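# Pour the ball into arm2's gutter, leave it resting

## Task

Get the ball from whichever gutter currently holds it into the gutter belonging to arm2, and finish with that gutter sitting on its rest bar with the ball inside. Moving the ball by pouring from one gutter into another is allowed. The box must not be slid, raised, rotated or tilted beyond a small amount. The ball must never drop more than slightly below table-top height while no arm is carrying it. A gutter holds the ball only while its open end stays above the other end; standing it handle-up lets the ball roll out. Mounting points in metres, with facing in degrees counter-clockwise from +x: arm1 x=-1.78 y=+0.07 z=+0.94 facing -1; arm2 x=+0.00 y=+0.23 z=+0.89 facing +90; arm3 x=+1.78 y=+0.13 z=+0.89 facing -178. At the end every gripper must have released and moved away; a result that holds only because a robot is supporting it does not count. Nothing may be knocked or placed outside the work area.

## Robot and tools

ROBOTS. Three identical i2rt Big YAM arms, arm1, arm2 and arm3, each with six revolute joints, a two-finger gripper and a wrist camera. Mounting positions and facings are given in the task. Reach is about 1.0 m from the joint1 axis. Joints move at different speeds, so the hand can sweep a wide path between postures; plan clearance. Arms do not wait for one another.

FRAME. One shared scene frame, origin on the floor, +z up, metres. The hand point is midway between the fingertips; the hand z axis runs along the fingers and the fingers close along its y axis. With joint1 and joint6 at 0 and the hand level and pointing forward, the wrist camera sits above the hand looking at the fingertips.

execute_actions. Argument actions: a list holding exactly one action object, or an empty list to just read state and images. The action object is keyed by arm name ("arm1", "arm2", "arm3"); each arm maps to {"joints": {...}}. Inside joints, every entry is an absolute target (not an offset) by name: joint1_rad -2.879 to 2.879 (base rotation, positive counter-clockwise seen from above, 0 means along the foot's facing); joint2_rad 0 to 3.141 (shoulder, 0 is upper arm back and near level, increasing raises then brings it forward); joint3_rad 0 to 3.019 (elbow, 0 folded, increasing opens); joint4_rad -1.692 to 1.57 (hand pitch, positive tips fingers up); joint5_rad -1.57 to 1.57 (sideways hand swing, positive to the arm's right); joint6_rad -2.094 to 2.094 (hand roll, positive clockwise viewed from behind); gripper_m 0 to 0.093 metres of fingertip spacing. Arm angles are radians. Completion tolerances: ±0.045, ±0.14, ±0.09, ±0.055, ±0.03, ±0.035 rad and ±0.003 m. Finger force tops out near 50 to 62 N per pad. Several arms may be commanded in one action; their motions begin together but may finish at different times. Any action runs at most 15 s. Omitted joints or arms may keep driving toward an earlier target. An unknown key or out-of-range number makes the whole call rejected with no motion. Optional cameras: a list of names from arm1_cam_wrist, arm2_cam_wrist, arm3_cam_wrist, cam_end_1, cam_end_2, cam_gap_1, cam_gap_2, cam_side, cam_top, or "all"; omitted or null means all, [] means none. The pictures line lists returned images in order. Example: {"arm1": {"joints": {"gripper_m": 0.05}}, "arm2": {"joints": {"joint1_rad": 0.3}}}.

wait: seconds from 0 to 10; nothing new is commanded, the scene keeps running, and it returns state and images like an empty action.

zoom_image: camera (one of the nine names) and region [x0, y0, x1, y1] in pixels of that camera's latest full image, top-left origin, at most 504 by 504. Room cameras are 896x504, wrist cameras 504x504.

read_manual: optional section, only "licences"; returns licence text, moves nothing.

finished_scene: scene, the integer number of the current scene. It ends the scene irreversibly after the last command has been held, and reports success. The goal must already hold by itself.

RESULT LINES. joint_positions gives each joint's reading. joint_status says how each commanded motion ended. off_target: stopped short and may still be pushing. contact_stop or time_out: the old target is dropped and the joint holds where it stopped, except that a timed-out joint may keep a target close to where it is (within 0.375, 0.375, 0.113, 0.225, 0.075, 0.3 rad for joints 1 to 6) and keep pushing; on_its_own lists it. Sending its current reading as target relieves the push. "joint command not followed" with a cause line means a self/inter-arm collision check blocked that arm's joint targets (the gripper part still runs); those joints show not_followed and the arm may retry them on later actions until a passable target is sent. on_its_own shows uncommanded behaviour; its "held at" is the held target, not the actual position. Tiny target changes may produce no movement. A joint carrying a load can sag.

CAMERAS. cam_end_1, cam_end_2, cam_gap_1, cam_gap_2, cam_side and cam_top are fixed in the room; each arm has a wrist camera. Calibration (intrinsics and world-to-camera transforms) was provided but may be off by a few degrees and millimetres; wrist camera poses also inherit joint reading errors.

CAUTIONS. Arms do not stop on contact and can press hard; keep pushes gentle. Two arms squeezing each other fails the task and ends the run; a hard collision may too, and the collision check ignores fingers, gripper housings and wrist cameras and can react late. Do not disturb the box. Keep gutters with the open end higher than the handle end while holding the ball, and never let the ball fall below table level unheld. Avoid drops, slips and slams. Loose objects may occasionally be nudged by outside pushes. Holding loads heats motors: a MOTOR HOT line appears from 85 °C, and at 100 °C an OVER-TEMPERATURE FAULT drops that arm until it cools, with joint_status showing limit_stop_at_motor_heat; resend targets afterwards. If a result reports a stop, later motion calls in the same reply are skipped. The simulation runs on while you think, holding the last command. Finish by opening the gripper and retracting all arms clear of the gutters.

Each tool is called as name(argument=value, ...) on one line, values as JSON.

## Session

execute_actions(actions=[])

Scene clock: 0.00 s.
Motor temperatures (°C, as the motors report them): arm1=[23 22 25 24 23 23] | arm2=[24 24 23 25 24 25] | arm3=[25 22 24 23 25 23]
arm1.joint_positions: joint1_rad=+0.600 joint2_rad=+0.444 joint3_rad=+1.527 joint4_rad=-1.199 joint5_rad=-0.079 joint6_rad=-0.116 gripper_m=+0.094
arm1.joint_status: not commanded
arm1.hand: x=-1.6816 y=+0.1537 z=+1.6020 quat_wxyz=(-0.641, +0.283, -0.689, -0.184) (m; scene frame)
arm2.joint_positions: joint1_rad=-0.657 joint2_rad=+0.646 joint3_rad=+1.602 joint4_rad=-1.509 joint5_rad=-0.088 joint6_rad=+0.659 gripper_m=+0.094
arm2.joint_status: not commanded
arm2.hand: x=+0.1053 y=+0.3841 z=+1.4890 quat_wxyz=(-0.317, +0.129, -0.861, -0.377) (m; scene frame)
arm3.joint_positions: joint1_rad=-0.176 joint2_rad=+0.570 joint3_rad=+1.307 joint4_rad=-1.291 joint5_rad=-0.197 joint6_rad=-0.132 gripper_m=+0.094
arm3.joint_status: not commanded
arm3.hand: x=+1.5446 y=+0.1274 z=+1.4098 quat_wxyz=(-0.018, -0.872, -0.040, +0.488) (m; scene frame)
pictures: arm1_cam_wrist, arm2_cam_wrist, arm3_cam_wrist, cam_end_1, cam_end_2, cam_gap_1, cam_gap_2, cam_side, cam_top
Images, in order (width x height): arm1_cam_wrist 504x504, arm2_cam_wrist 504x504, arm3_cam_wrist 504x504, cam_end_1 896x504, cam_end_2 896x504, cam_gap_1 896x504, cam_gap_2 896x504, cam_side 896x504, cam_top 896x504.

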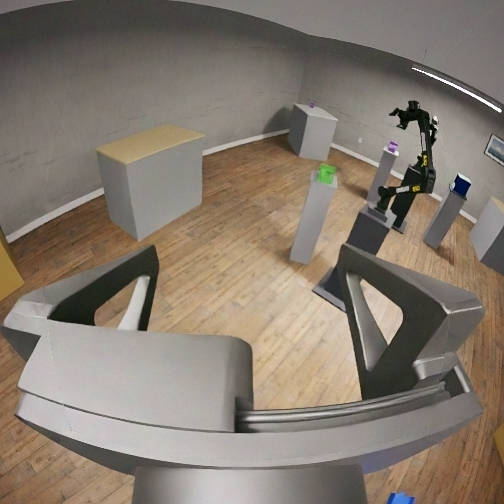

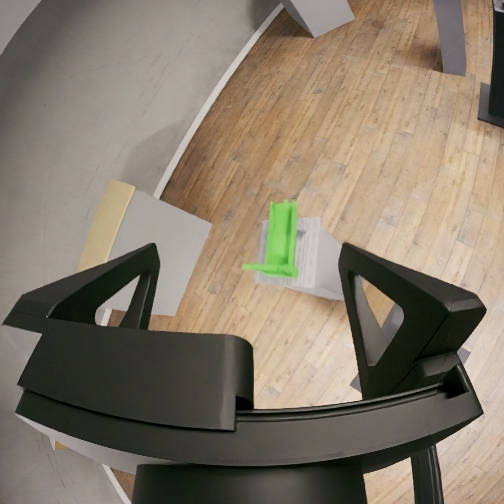

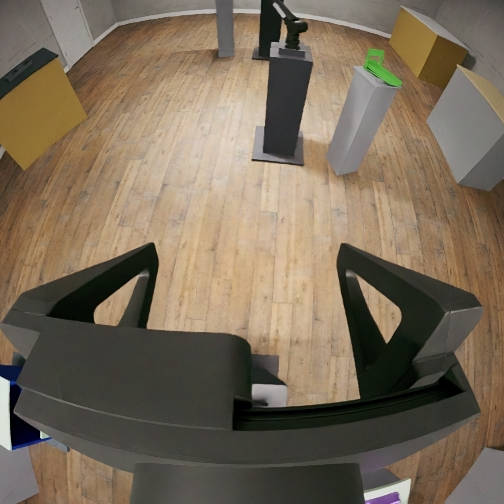

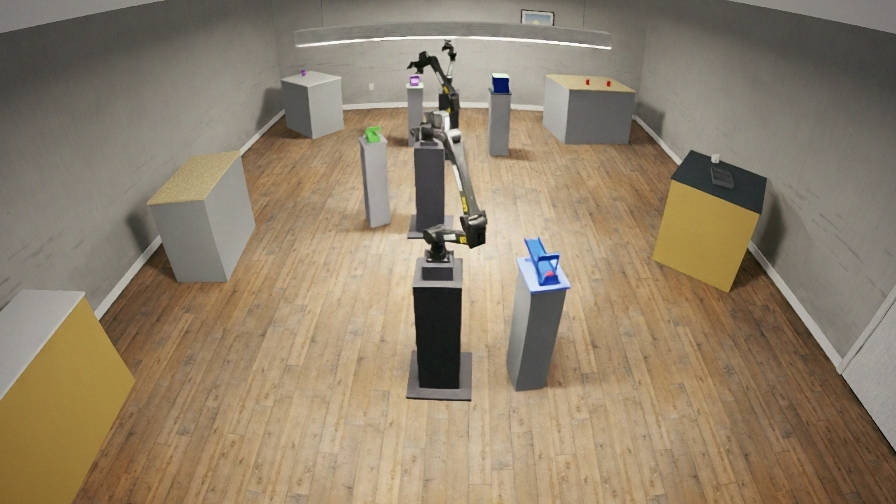

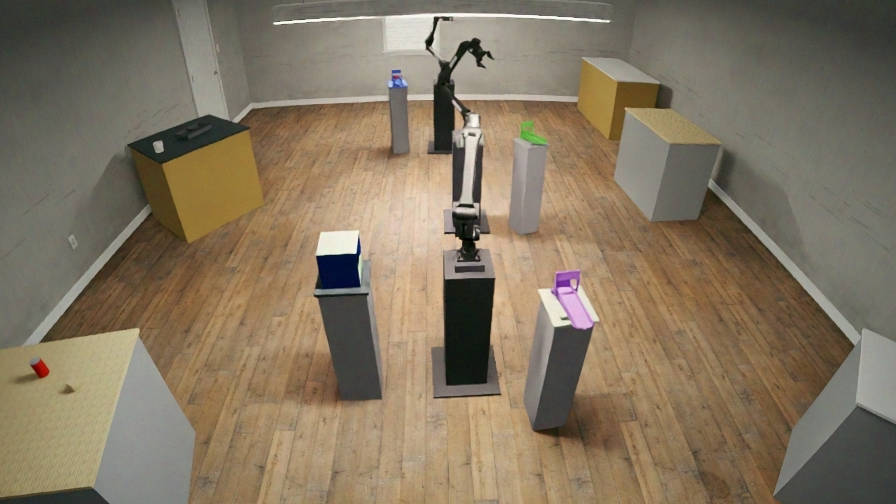

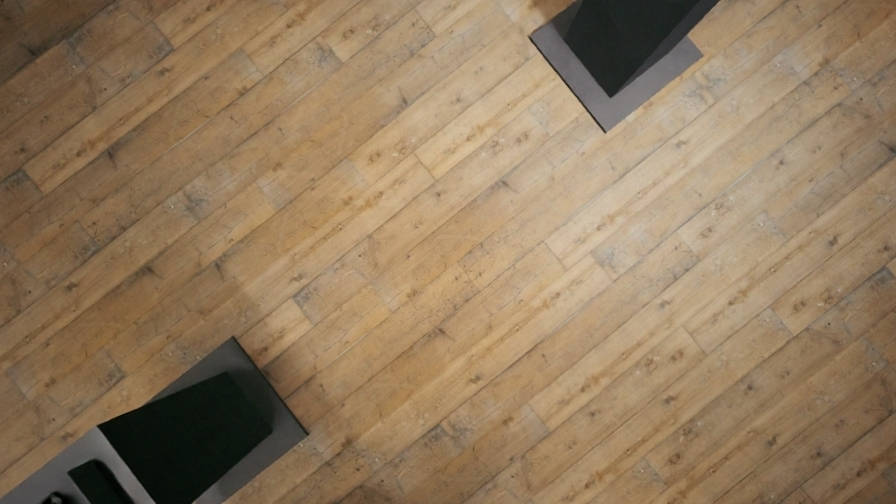

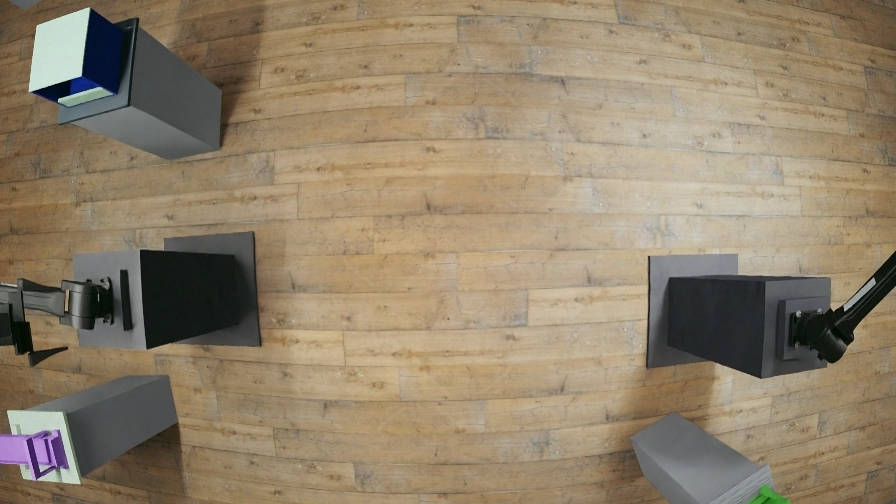

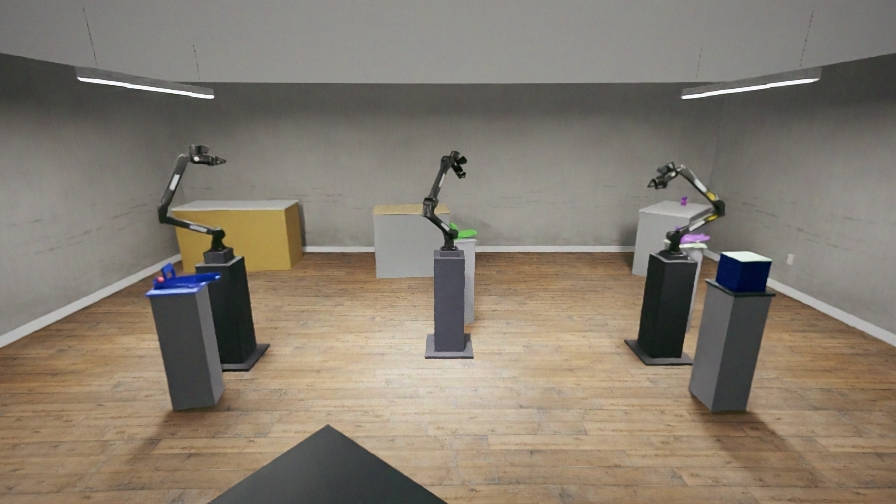

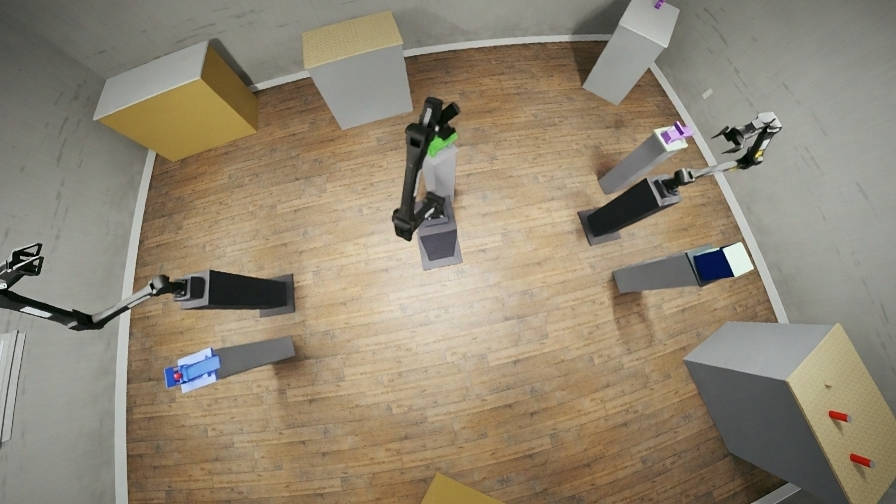

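zoom_image(camera="cam_end_1", region=[480, 210, 620, 310])

zoom_image(camera="cam_end_2", region=[500, 250, 640, 350])

zoom_image(camera="cam_side", region=[130, 240, 270, 320])

zoom_image(camera="arm2_cam_wrist", region=[220, 180, 360, 310])

Region (480, 210, 620, 310) of cam_end_1's 896x504 image, scaled by 3.600, with more detail than that image has; it fills the top 360 rows of this view, and the rest is white.

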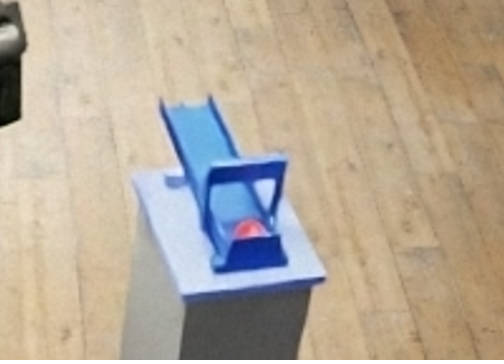

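Region (500, 250, 640, 350) of cam_end_2's 896x504 image, scaled by 3.600, with more detail than that image has; it fills the top 360 rows of this view, and the rest is white.

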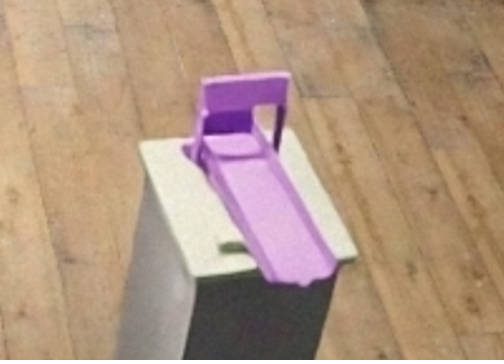

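Region (130, 240, 270, 320) of cam_side's 896x504 image, scaled by 3.600, with more detail than that image has; it fills the top 288 rows of this view, and the rest is white.

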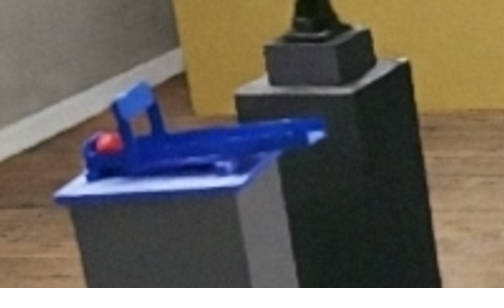

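Region (220, 180, 360, 310) of arm2_cam_wrist's 504x504 image, scaled by 3.600, with more detail than that image has; it fills the top 468 rows of this view, and the rest is white.

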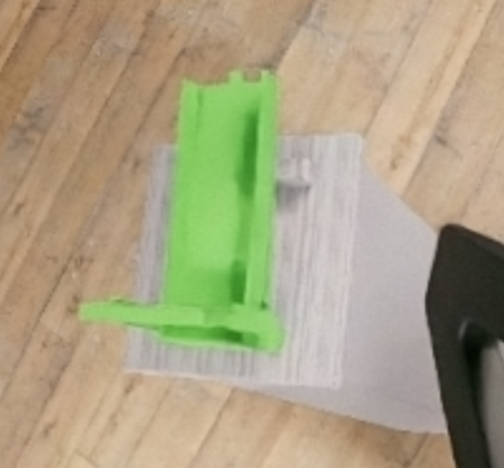

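execute_actions(actions=[{"arm1":{"joints":{"joint1_rad":-1.745,"joint2_rad":1.4,"joint3_rad":1.5,"joint4_rad":-1.3,"joint5_rad":0,"joint6_rad":0}},"arm2":{"joints":{"joint1_rad":-0.1,"joint2_rad":1.4,"joint3_rad":1.5,"joint4_rad":-1.3,"joint5_rad":0,"joint6_rad":0}}}], cameras=["arm1_cam_wrist","arm2_cam_wrist","cam_top"])

Scene clock: 93.87 s.
Motor temperatures (°C, as the motors report them): arm1=[23 23 28 25 23 23] | arm2=[24 25 29 25 24 25] | arm3=[25 22 30 23 25 23]
arm1.joint_positions: joint1_rad=-1.749 joint2_rad=+1.406 joint3_rad=+1.501 joint4_rad=-1.284 joint5_rad=-0.001 joint6_rad=-0.009 gripper_m=+0.094
arm1.joint_status: all done
arm1.hand: x=-1.8749 y=-0.4206 z=+1.2609 quat_wxyz=(-0.123, -0.753, -0.630, +0.144) (m; scene frame)
arm2.joint_positions: joint1_rad=-0.094 joint2_rad=+1.413 joint3_rad=+1.480 joint4_rad=-1.309 joint5_rad=+0.001 joint6_rad=+0.011 gripper_m=+0.094
arm2.joint_status: all done
arm2.hand: x=+0.0478 y=+0.7166 z=+1.2052 quat_wxyz=(-0.124, +0.659, -0.733, -0.116) (m; scene frame)
arm3.joint_positions: joint1_rad=-0.176 joint2_rad=+0.570 joint3_rad=+1.307 joint4_rad=-1.291 joint5_rad=-0.197 joint6_rad=-0.132 gripper_m=+0.094
arm3.joint_status: not commanded
arm3.hand: x=+1.5446 y=+0.1274 z=+1.4098 quat_wxyz=(-0.018, -0.872, -0.040, +0.488) (m; scene frame)
pictures: arm1_cam_wrist, arm2_cam_wrist, cam_top
camera_calibration (this result's frames):
arm1_cam_wrist: T_world_to_cam=[[-0.983414, 0.181313, -0.00464021, -1.76051], [0.174948, 0.955019, 0.239441, 0.428256], [0.0478452, 0.234658, -0.9709, 1.53761], [0, 0, 0, 1]] pos_world=[-1.8798, -0.450601, 1.38215]
arm2_cam_wrist: T_world_to_cam=[[0.992717, -0.120276, 0.00682844, 0.0322109], [-0.117491, -0.954085, 0.275532, 0.361683], [-0.026625, -0.274327, -0.961268, 1.47809], [0, 0, 0, 1]] pos_world=[0.0498723, 0.754431, 1.32096]
Images, in order (width x height): arm1_cam_wrist 504x504, arm2_cam_wrist 504x504, cam_top 896x504.

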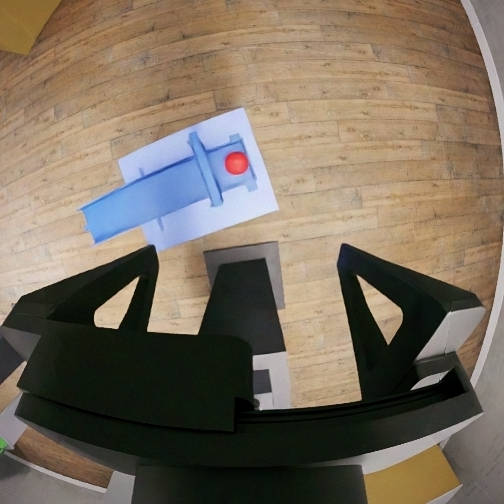

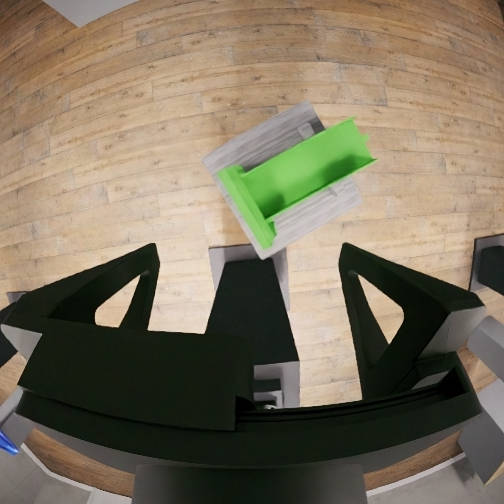

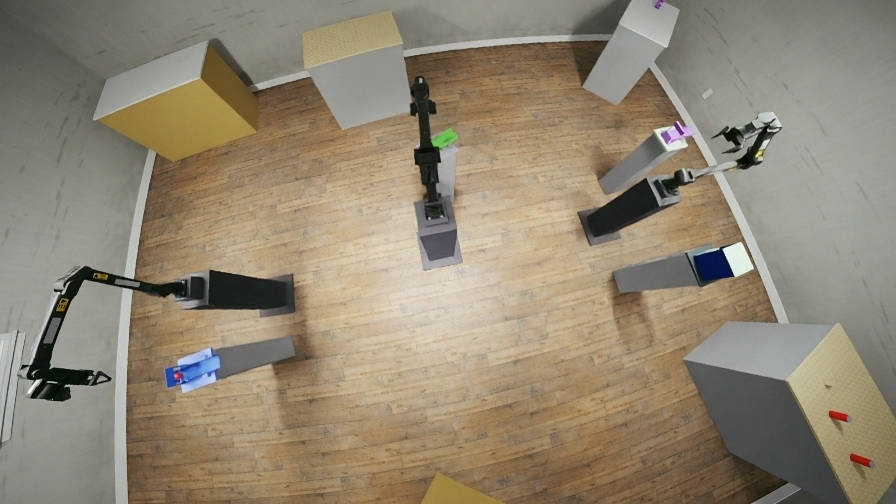

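zoom_image(camera="arm1_cam_wrist", region=[60, 90, 300, 270])

zoom_image(camera="arm2_cam_wrist", region=[180, 90, 400, 270])

Region (60, 90, 300, 270) of arm1_cam_wrist's 504x504 image, scaled by 2.100, with more detail than that image has; it fills the top 378 rows of this view, and the rest is white.

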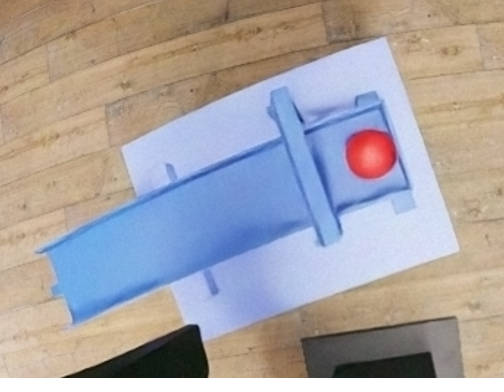

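Region (180, 90, 400, 270) of arm2_cam_wrist's 504x504 image, scaled by 2.291, with more detail than that image has; it fills the top 412 rows of this view, and the rest is white.

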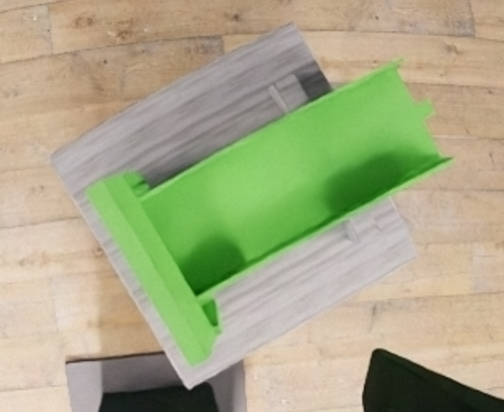

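execute_actions(actions=[{"arm1":{"joints":{"joint1_rad":-1.735,"joint4_rad":0.6,"joint5_rad":-0.328,"joint6_rad":0.27}},"arm2":{"joints":{"joint1_rad":-0.393,"joint4_rad":0.6,"joint5_rad":-0.817,"joint6_rad":-0.27}}}], cameras=[])

execute_actions(actions=[{"arm1":{"joints":{"joint2_rad":1.793,"joint3_rad":0.57,"joint4_rad":1.223}},"arm2":{"joints":{"joint2_rad":1.588,"joint3_rad":0.453,"joint4_rad":1.135}}}], cameras=["arm1_cam_wrist","arm2_cam_wrist","cam_side","cam_end_1"])

Scene clock: 142.23 s.
Motor temperatures (°C, as the motors report them): arm1=[23 24 30 24 23 23] | arm2=[24 27 34 25 24 25] | arm3=[25 22 31 23 25 23]
arm1.joint_positions: joint1_rad=-1.747 joint2_rad=+1.402 joint3_rad=+1.501 joint4_rad=+0.579 joint5_rad=-0.324 joint6_rad=+0.259 gripper_m=+0.094
arm1.joint_status: all done
arm1.hand: x=-1.8394 y=-0.5206 z=+1.6395 quat_wxyz=(-0.701, -0.284, -0.348, +0.554) (m; scene frame)
arm2.joint_positions: joint1_rad=-0.399 joint2_rad=+1.413 joint3_rad=+1.480 joint4_rad=+0.581 joint5_rad=-0.815 joint6_rad=-0.259 gripper_m=+0.094
arm2.joint_status: all done
arm2.hand: x=+0.1061 y=+0.7926 z=+1.5545 quat_wxyz=(-0.664, +0.531, -0.074, -0.521) (m; scene frame)
arm3.joint_positions: joint1_rad=-0.176 joint2_rad=+0.570 joint3_rad=+1.307 joint4_rad=-1.291 joint5_rad=-0.197 joint6_rad=-0.132 gripper_m=+0.094
arm3.joint_status: not commanded
arm3.hand: x=+1.5446 y=+0.1274 z=+1.4098 quat_wxyz=(-0.018, -0.872, -0.040, +0.488) (m; scene frame)
pictures: none
No camera images: the call's "cameras" was empty. Leave "cameras" out to get every camera's image.

Scene clock: 143.83 s.
Motor temperatures (°C, as the motors report them): arm1=[23 24 30 24 23 23] | arm2=[24 27 33 25 24 25] | arm3=[25 22 31 23 25 23]
arm1.joint_positions: joint1_rad=-1.747 joint2_rad=+1.787 joint3_rad=+0.579 joint4_rad=+1.201 joint5_rad=-0.325 joint6_rad=+0.260 gripper_m=+0.094
arm1.joint_status: all done
arm1.hand: x=-1.8271 y=-0.4735 z=+1.0650 quat_wxyz=(-0.589, -0.532, -0.468, +0.388) (m; scene frame)
arm2.joint_positions: joint1_rad=-0.399 joint2_rad=+1.605 joint3_rad=+0.451 joint4_rad=+1.112 joint5_rad=-0.816 joint6_rad=-0.259 gripper_m=+0.094
arm2.joint_status: all done
arm2.hand: x=+0.0603 y=+0.6930 z=+1.0462 quat_wxyz=(-0.448, +0.639, -0.317, -0.539) (m; scene frame)
arm3.joint_positions: joint1_rad=-0.176 joint2_rad=+0.570 joint3_rad=+1.307 joint4_rad=-1.291 joint5_rad=-0.197 joint6_rad=-0.132 gripper_m=+0.094
arm3.joint_status: not commanded
arm3.hand: x=+1.5446 y=+0.1274 z=+1.4098 quat_wxyz=(-0.018, -0.872, -0.040, +0.488) (m; scene frame)
pictures: arm1_cam_wrist, arm2_cam_wrist, cam_end_1, cam_side
camera_calibration (this result's frames):
arm1_cam_wrist: T_world_to_cam=[[-0.954038, -0.132648, -0.268732, -1.51854], [0.134357, 0.612226, -0.779184, 1.36563], [0.267882, -0.779477, -0.566264, 0.848384], [0, 0, 0, 1]] pos_world=[-1.85949, -0.37621, 1.13641]
arm2_cam_wrist: T_world_to_cam=[[0.897243, 0.38214, 0.221188, -0.548582], [0.39591, -0.474517, -0.786186, 1.13188], [-0.195476, 0.792971, -0.57705, 0.187697], [0, 0, 0, 1]] pos_world=[0.080779, 0.597893, 1.11952]
Images, in order (width x height): arm1_cam_wrist 504x504, arm2_cam_wrist 504x504, cam_end_1 896x504, cam_side 896x504.

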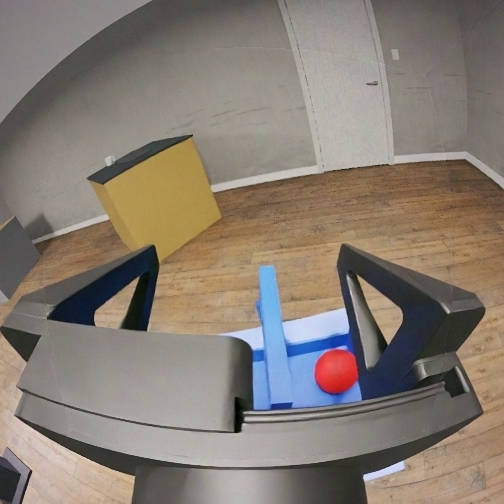

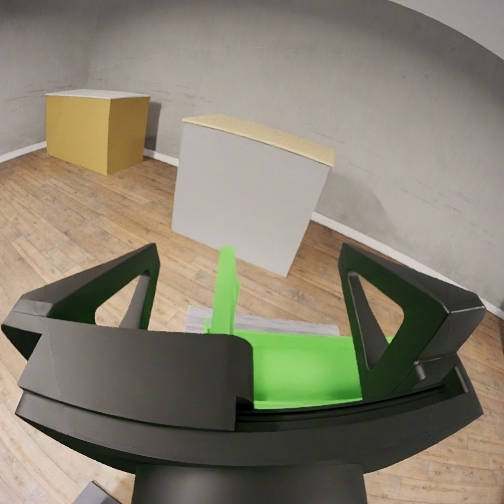

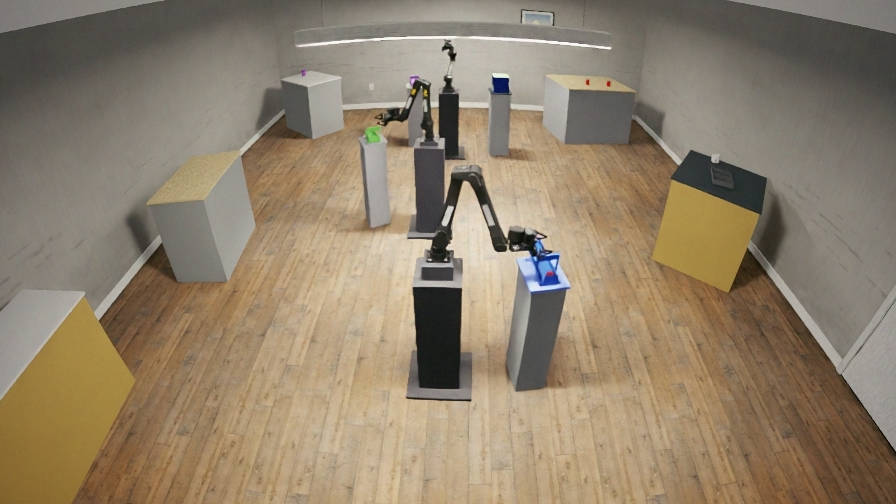

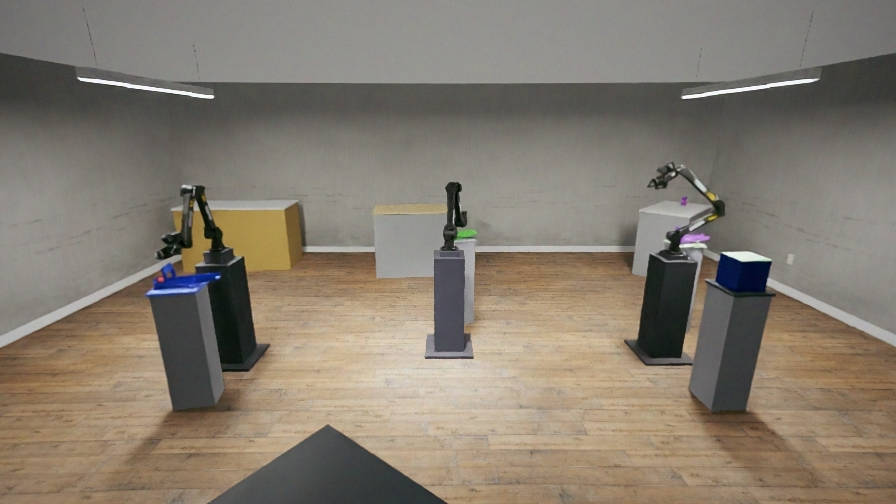

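execute_actions(actions=[{"arm1":{"joints":{"joint2_rad":2.135,"joint3_rad":0.60,"joint4_rad":1.55}},"arm2":{"joints":{"joint2_rad":1.93,"joint3_rad":0.475,"joint4_rad":1.485}}}], cameras=["arm1_cam_wrist","arm2_cam_wrist","cam_side","cam_end_1"])

Scene clock: 160.37 s.
Motor temperatures (°C, as the motors report them): arm1=[23 24 28 25 23 23] | arm2=[24 26 30 25 24 25] | arm3=[25 22 32 23 25 23]
arm1.joint_positions: joint1_rad=-1.747 joint2_rad=+2.134 joint3_rad=+0.582 joint4_rad=+1.525 joint5_rad=-0.325 joint6_rad=+0.260 gripper_m=+0.094
arm1.joint_status: all done
arm1.hand: x=-1.8235 y=-0.4572 z=+0.9640 quat_wxyz=(-0.585, -0.539, -0.471, +0.382) (m; scene frame)
arm2.joint_positions: joint1_rad=-0.399 joint2_rad=+1.937 joint3_rad=+0.454 joint4_rad=+1.462 joint5_rad=-0.816 joint6_rad=-0.259 gripper_m=+0.094
arm2.joint_status: all done
arm2.hand: x=+0.0591 y=+0.6914 z=+0.9719 quat_wxyz=(-0.456, +0.636, -0.310, -0.540) (m; scene frame)
arm3.joint_positions: joint1_rad=-0.176 joint2_rad=+0.570 joint3_rad=+1.307 joint4_rad=-1.291 joint5_rad=-0.197 joint6_rad=-0.132 gripper_m=+0.094
arm3.joint_status: not commanded
arm3.hand: x=+1.5446 y=+0.1274 z=+1.4098 quat_wxyz=(-0.018, -0.872, -0.040, +0.488) (m; scene frame)
pictures: arm1_cam_wrist, arm2_cam_wrist, cam_end_1, cam_side
camera_calibration (this result's frames):
arm1_cam_wrist: T_world_to_cam=[[-0.953011, -0.127354, -0.274867, -1.52985], [0.137165, 0.627598, -0.766359, 1.27632], [0.270105, -0.768051, -0.580639, 0.826056], [0, 0, 0, 1]] pos_world=[-1.85615, -0.361397, 1.03726]
arm2_cam_wrist: T_world_to_cam=[[0.895426, 0.377604, 0.235856, -0.541527], [0.402297, -0.459323, -0.791946, 1.06796], [-0.190708, 0.804013, -0.563199, 0.124487], [0, 0, 0, 1]] pos_world=[0.078999, 0.594934, 1.0436]
Images, in order (width x height): arm1_cam_wrist 504x504, arm2_cam_wrist 504x504, cam_end_1 896x504, cam_side 896x504.

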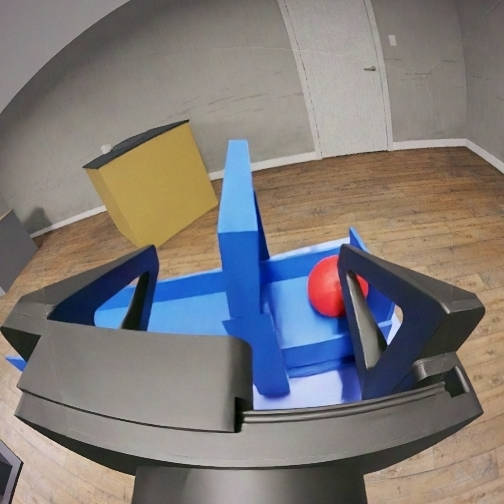

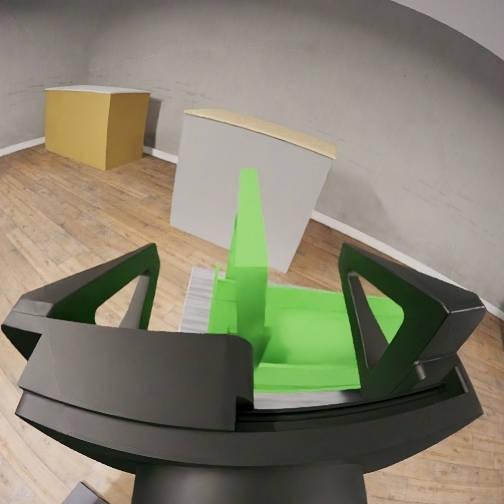

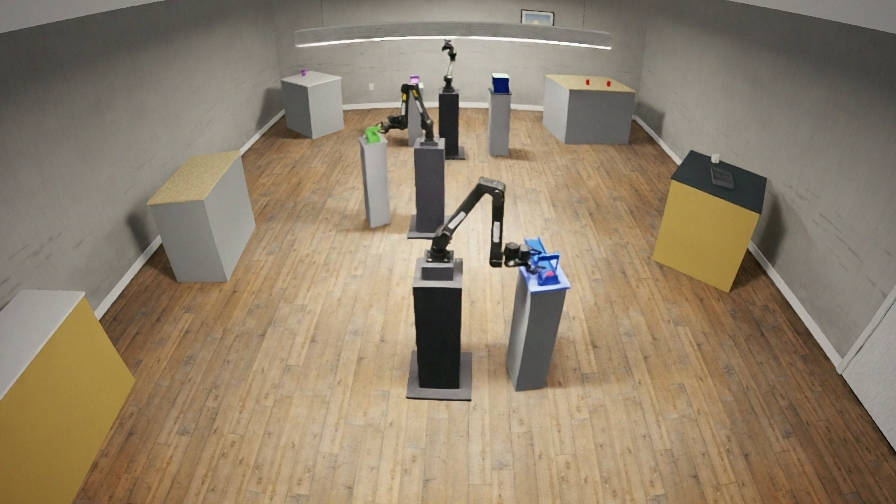

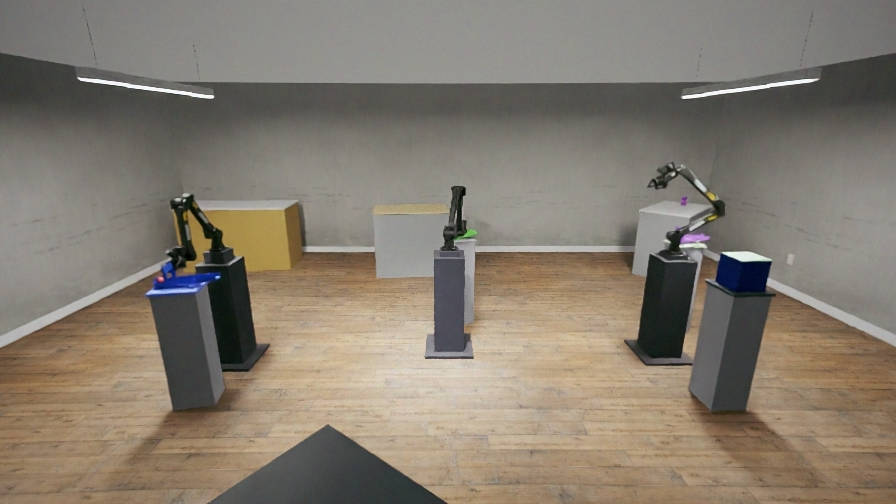

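execute_actions(actions=[{"arm1":{"joints":{"joint2_rad":2.09,"joint3_rad":0.635,"joint4_rad":1.49}},"arm2":{"joints":{"gripper_m":0.0}}}], cameras=["arm1_cam_wrist","arm2_cam_wrist"])

Scene clock: 173.40 s.
Motor temperatures (°C, as the motors report them): arm1=[23 24 28 25 23 23] | arm2=[24 27 28 25 24 25] | arm3=[25 22 32 23 25 23]
arm1.joint_positions: joint1_rad=-1.747 joint2_rad=+2.087 joint3_rad=+0.621 joint4_rad=+1.508 joint5_rad=-0.325 joint6_rad=+0.260 gripper_m=+0.094
arm1.joint_status: all done
arm1.hand: x=-1.8272 y=-0.4759 z=+0.9942 quat_wxyz=(-0.600, -0.516, -0.461, +0.401) (m; scene frame)
arm2.joint_positions: joint1_rad=-0.399 joint2_rad=+1.937 joint3_rad=+0.454 joint4_rad=+1.463 joint5_rad=-0.817 joint6_rad=-0.260 gripper_m=+0.011
arm2.joint_status: gripper_m off_target (ended at +0.011, target +0.000)
arm2.hand: x=+0.0590 y=+0.6914 z=+0.9720 quat_wxyz=(-0.456, +0.636, -0.310, -0.540) (m; scene frame)
arm3.joint_positions: joint1_rad=-0.176 joint2_rad=+0.570 joint3_rad=+1.307 joint4_rad=-1.291 joint5_rad=-0.197 joint6_rad=-0.132 gripper_m=+0.094
arm3.joint_status: not commanded
arm3.hand: x=+1.5446 y=+0.1274 z=+1.4098 quat_wxyz=(-0.018, -0.872, -0.040, +0.488) (m; scene frame)
pictures: arm1_cam_wrist, arm2_cam_wrist
camera_calibration (this result's frames):
arm1_cam_wrist: T_world_to_cam=[[-0.956424, -0.144922, -0.253476, -1.56328], [0.127375, 0.574076, -0.808834, 1.31058], [0.262732, -0.805875, -0.530601, 0.749041], [0, 0, 0, 1]] pos_world=[-1.85889, -0.375291, 1.06123]
arm2_cam_wrist: T_world_to_cam=[[0.895166, 0.377823, 0.236491, -0.542236], [0.402863, -0.458767, -0.791981, 1.06765], [-0.190735, 0.804228, -0.562884, 0.124085], [0, 0, 0, 1]] pos_world=[0.078941, 0.594879, 1.04364]
Images, in order (width x height): arm1_cam_wrist 504x504, arm2_cam_wrist 504x504.

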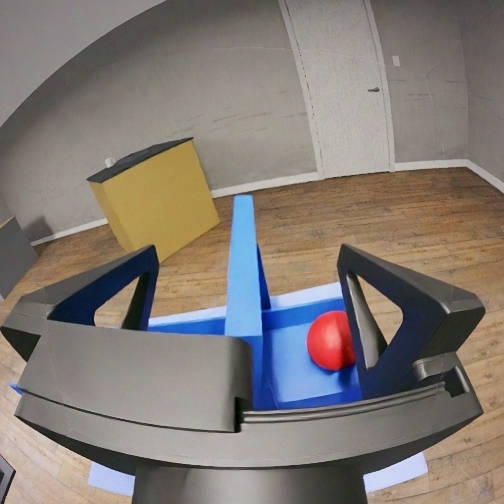

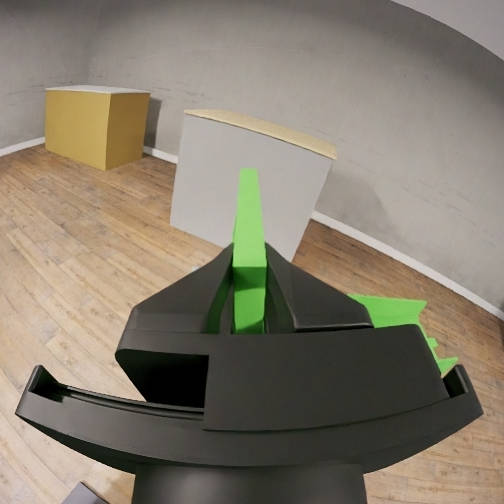

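execute_actions(actions=[{"arm1":{"joints":{"joint2_rad":2.127}}}], cameras=["arm1_cam_wrist"])

Scene clock: 178.87 s.
Motor temperatures (°C, as the motors report them): arm1=[23 24 27 25 23 23] | arm2=[24 27 28 25 24 25] | arm3=[25 22 32 23 25 23]
arm1.joint_positions: joint1_rad=-1.747 joint2_rad=+2.113 joint3_rad=+0.621 joint4_rad=+1.508 joint5_rad=-0.325 joint6_rad=+0.260 gripper_m=+0.094
arm1.joint_status: all done
arm1.hand: x=-1.8267 y=-0.4739 z=+0.9809 quat_wxyz=(-0.594, -0.525, -0.465, +0.394) (m; scene frame)
arm2.joint_positions: joint1_rad=-0.399 joint2_rad=+1.937 joint3_rad=+0.454 joint4_rad=+1.463 joint5_rad=-0.817 joint6_rad=-0.260 gripper_m=+0.011
arm2.joint_status: not commanded
arm2.hand: x=+0.0590 y=+0.6914 z=+0.9720 quat_wxyz=(-0.456, +0.636, -0.310, -0.540) (m; scene frame)
arm3.joint_positions: joint1_rad=-0.176 joint2_rad=+0.570 joint3_rad=+1.307 joint4_rad=-1.291 joint5_rad=-0.197 joint6_rad=-0.132 gripper_m=+0.094
arm3.joint_status: not commanded
arm3.hand: x=+1.5446 y=+0.1274 z=+1.4098 quat_wxyz=(-0.018, -0.872, -0.040, +0.488) (m; scene frame)
pictures: arm1_cam_wrist
camera_calibration (this result's frames):
arm1_cam_wrist: T_world_to_cam=[[-0.955192, -0.138588, -0.261538, -1.55277], [0.131064, 0.594222, -0.79355, 1.29986], [0.265388, -0.792271, -0.549432, 0.773255], [0, 0, 0, 1]] pos_world=[-1.85877, -0.374976, 1.05025]
Images, in order (width x height): arm1_cam_wrist 504x504.

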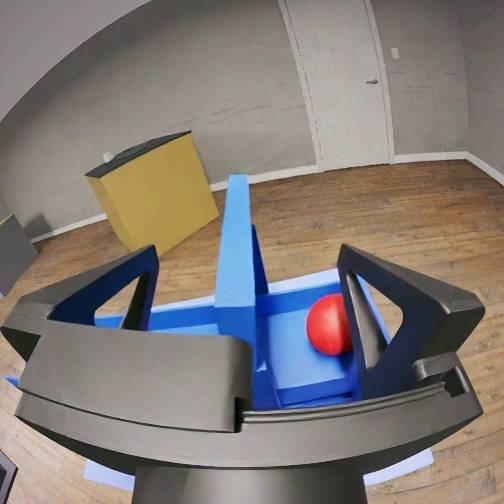

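execute_actions(actions=[{"arm1":{"joints":{"joint2_rad":2.143}}}], cameras=[])

execute_actions(actions=[{"arm1":{"joints":{"gripper_m":0.0}}}], cameras=["arm1_cam_wrist","cam_side","cam_end_1"])

Scene clock: 189.20 s.
Motor temperatures (°C, as the motors report them): arm1=[23 24 27 25 23 23] | arm2=[24 27 28 25 24 25] | arm3=[25 22 32 23 25 23]
arm1.joint_positions: joint1_rad=-1.747 joint2_rad=+2.126 joint3_rad=+0.621 joint4_rad=+1.508 joint5_rad=-0.325 joint6_rad=+0.260 gripper_m=+0.094
arm1.joint_status: all done
arm1.hand: x=-1.8265 y=-0.4727 z=+0.9740 quat_wxyz=(-0.591, -0.529, -0.467, +0.390) (m; scene frame)
arm2.joint_positions: joint1_rad=-0.399 joint2_rad=+1.937 joint3_rad=+0.454 joint4_rad=+1.463 joint5_rad=-0.817 joint6_rad=-0.260 gripper_m=+0.011
arm2.joint_status: not commanded
arm2.hand: x=+0.0590 y=+0.6914 z=+0.9720 quat_wxyz=(-0.456, +0.636, -0.310, -0.540) (m; scene frame)
arm3.joint_positions: joint1_rad=-0.176 joint2_rad=+0.570 joint3_rad=+1.307 joint4_rad=-1.291 joint5_rad=-0.197 joint6_rad=-0.132 gripper_m=+0.094
arm3.joint_status: not commanded
arm3.hand: x=+1.5446 y=+0.1274 z=+1.4098 quat_wxyz=(-0.018, -0.872, -0.040, +0.488) (m; scene frame)
pictures: none
No camera images: the call's "cameras" was empty. Leave "cameras" out to get every camera's image.

Scene clock: 189.93 s.
Motor temperatures (°C, as the motors report them): arm1=[23 24 27 25 23 23] | arm2=[24 27 28 25 24 25] | arm3=[25 22 32 23 25 23]
arm1.joint_positions: joint1_rad=-1.745 joint2_rad=+2.127 joint3_rad=+0.622 joint4_rad=+1.507 joint5_rad=-0.328 joint6_rad=+0.253 gripper_m=+0.015
arm1.joint_status: gripper_m off_target (ended at +0.015, target +0.000)
arm1.hand: x=-1.8249 y=-0.4728 z=+0.9730 quat_wxyz=(-0.590, -0.527, -0.470, +0.390) (m; scene frame)
arm2.joint_positions: joint1_rad=-0.399 joint2_rad=+1.937 joint3_rad=+0.454 joint4_rad=+1.463 joint5_rad=-0.817 joint6_rad=-0.260 gripper_m=+0.011
arm2.joint_status: not commanded
arm2.hand: x=+0.0590 y=+0.6914 z=+0.9720 quat_wxyz=(-0.456, +0.636, -0.310, -0.540) (m; scene frame)
arm3.joint_positions: joint1_rad=-0.176 joint2_rad=+0.570 joint3_rad=+1.307 joint4_rad=-1.291 joint5_rad=-0.197 joint6_rad=-0.132 gripper_m=+0.094
arm3.joint_status: not commanded
arm3.hand: x=+1.5446 y=+0.1274 z=+1.4098 quat_wxyz=(-0.018, -0.872, -0.040, +0.488) (m; scene frame)
pictures: arm1_cam_wrist, cam_end_1, cam_side
camera_calibration (this result's frames):
arm1_cam_wrist: T_world_to_cam=[[-0.955629, -0.139612, -0.259388, -1.55635], [0.124653, 0.60617, -0.785506, 1.27887], [0.266899, -0.782985, -0.561871, 0.788518], [0, 0, 0, 1]] pos_world=[-1.85716, -0.375103, 1.04391]
Images, in order (width x height): arm1_cam_wrist 504x504, cam_end_1 896x504, cam_side 896x504.

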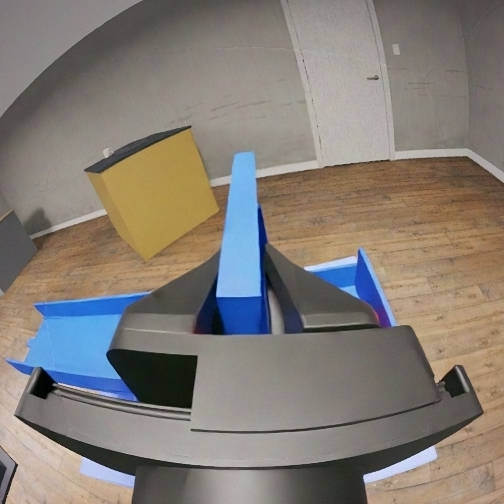

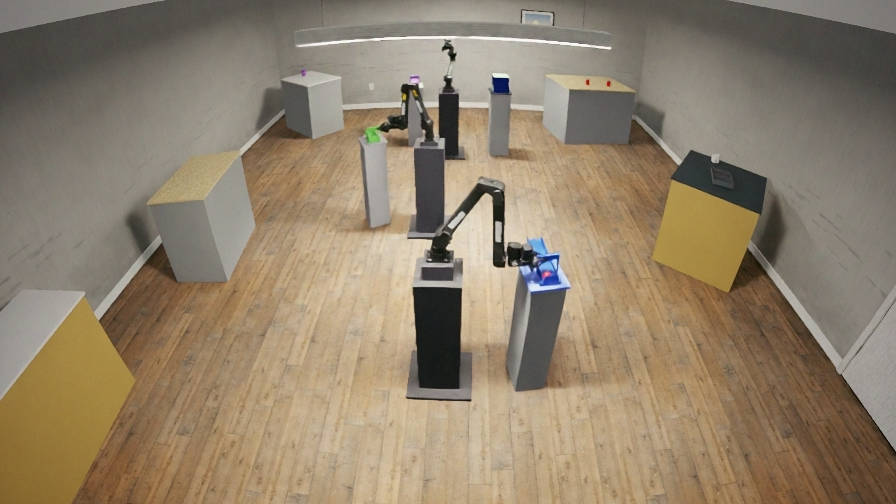

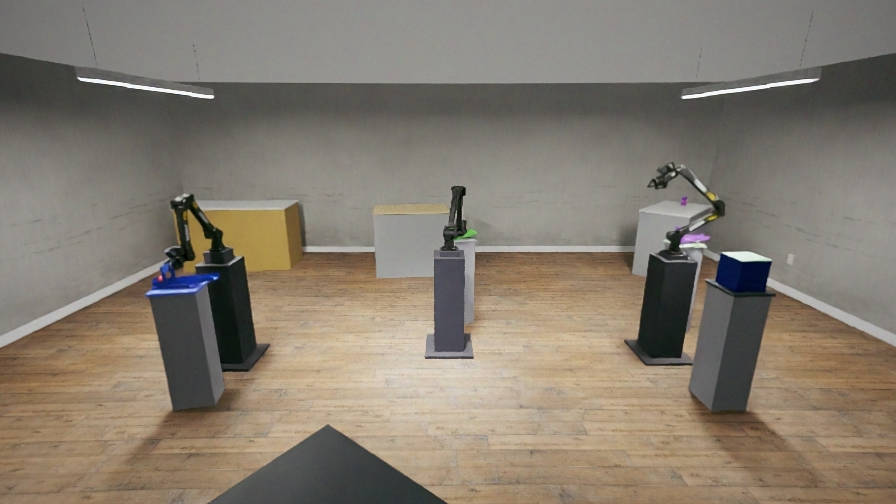

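execute_actions(actions=[{"arm1":{"joints":{"joint2_rad":1.85,"joint4_rad":1.23}},"arm2":{"joints":{"joint2_rad":1.65,"joint4_rad":1.18}}}], cameras=["arm1_cam_wrist","cam_side","cam_end_1"])

Scene clock: 201.60 s.
Motor temperatures (°C, as the motors report them): arm1=[23 24 27 25 23 23] | arm2=[24 27 27 25 24 25] | arm3=[25 22 33 23 25 23]
arm1.joint_positions: joint1_rad=-1.744 joint2_rad=+1.848 joint3_rad=+0.622 joint4_rad=+1.235 joint5_rad=-0.329 joint6_rad=+0.253 gripper_m=+0.015
arm1.joint_status: all done
arm1.hand: x=-1.8279 y=-0.4879 z=+1.0564 quat_wxyz=(-0.592, -0.524, -0.470, +0.392) (m; scene frame)
arm2.joint_positions: joint1_rad=-0.399 joint2_rad=+1.658 joint3_rad=+0.454 joint4_rad=+1.177 joint5_rad=-0.817 joint6_rad=-0.260 gripper_m=+0.011
arm2.joint_status: all done
arm2.hand: x=+0.0611 y=+0.6953 z=+1.0370 quat_wxyz=(-0.454, +0.637, -0.312, -0.540) (m; scene frame)
arm3.joint_positions: joint1_rad=-0.176 joint2_rad=+0.570 joint3_rad=+1.307 joint4_rad=-1.291 joint5_rad=-0.197 joint6_rad=-0.132 gripper_m=+0.094
arm3.joint_status: not commanded
arm3.hand: x=+1.5446 y=+0.1274 z=+1.4098 quat_wxyz=(-0.018, -0.872, -0.040, +0.488) (m; scene frame)
pictures: arm1_cam_wrist, cam_end_1, cam_side
camera_calibration (this result's frames):
arm1_cam_wrist: T_world_to_cam=[[-0.955736, -0.142593, -0.257365, -1.54342], [0.123186, 0.600436, -0.790128, 1.35332], [0.267198, -0.786857, -0.556293, 0.817089], [0, 0, 0, 1]] pos_world=[-1.86013, -0.389732, 1.12662]
Images, in order (width x height): arm1_cam_wrist 504x504, cam_end_1 896x504, cam_side 896x504.

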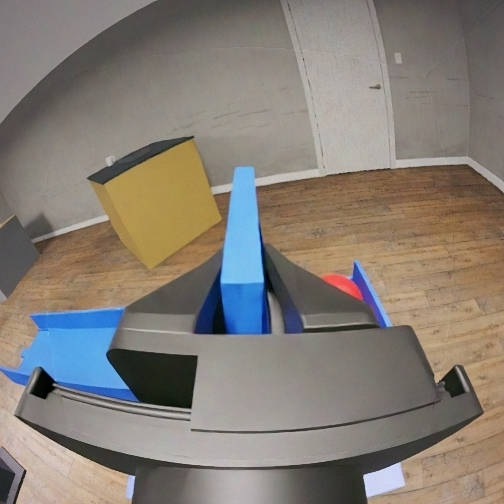

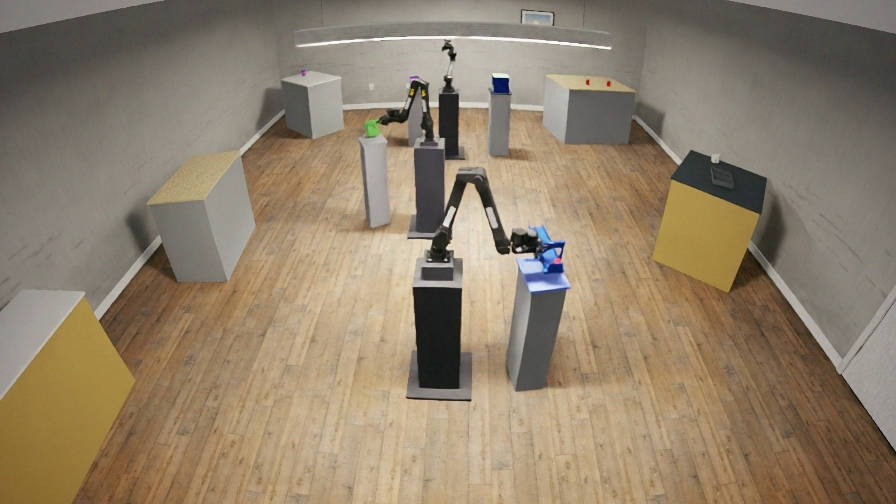

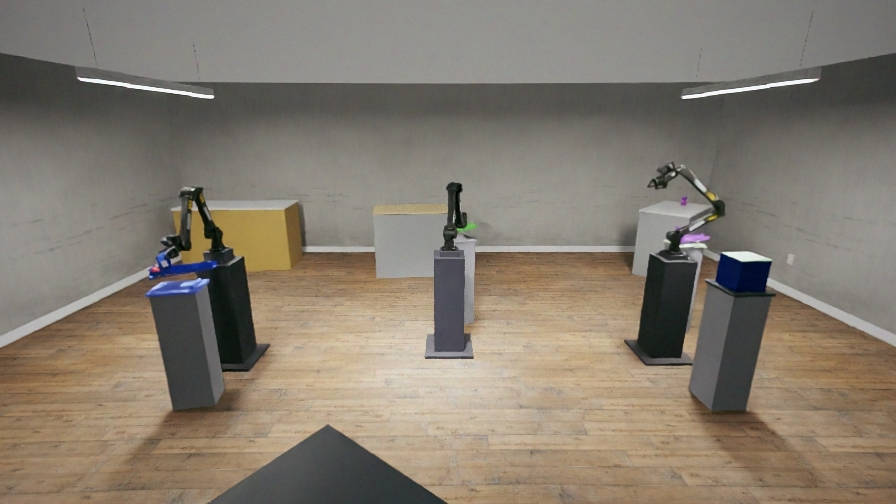

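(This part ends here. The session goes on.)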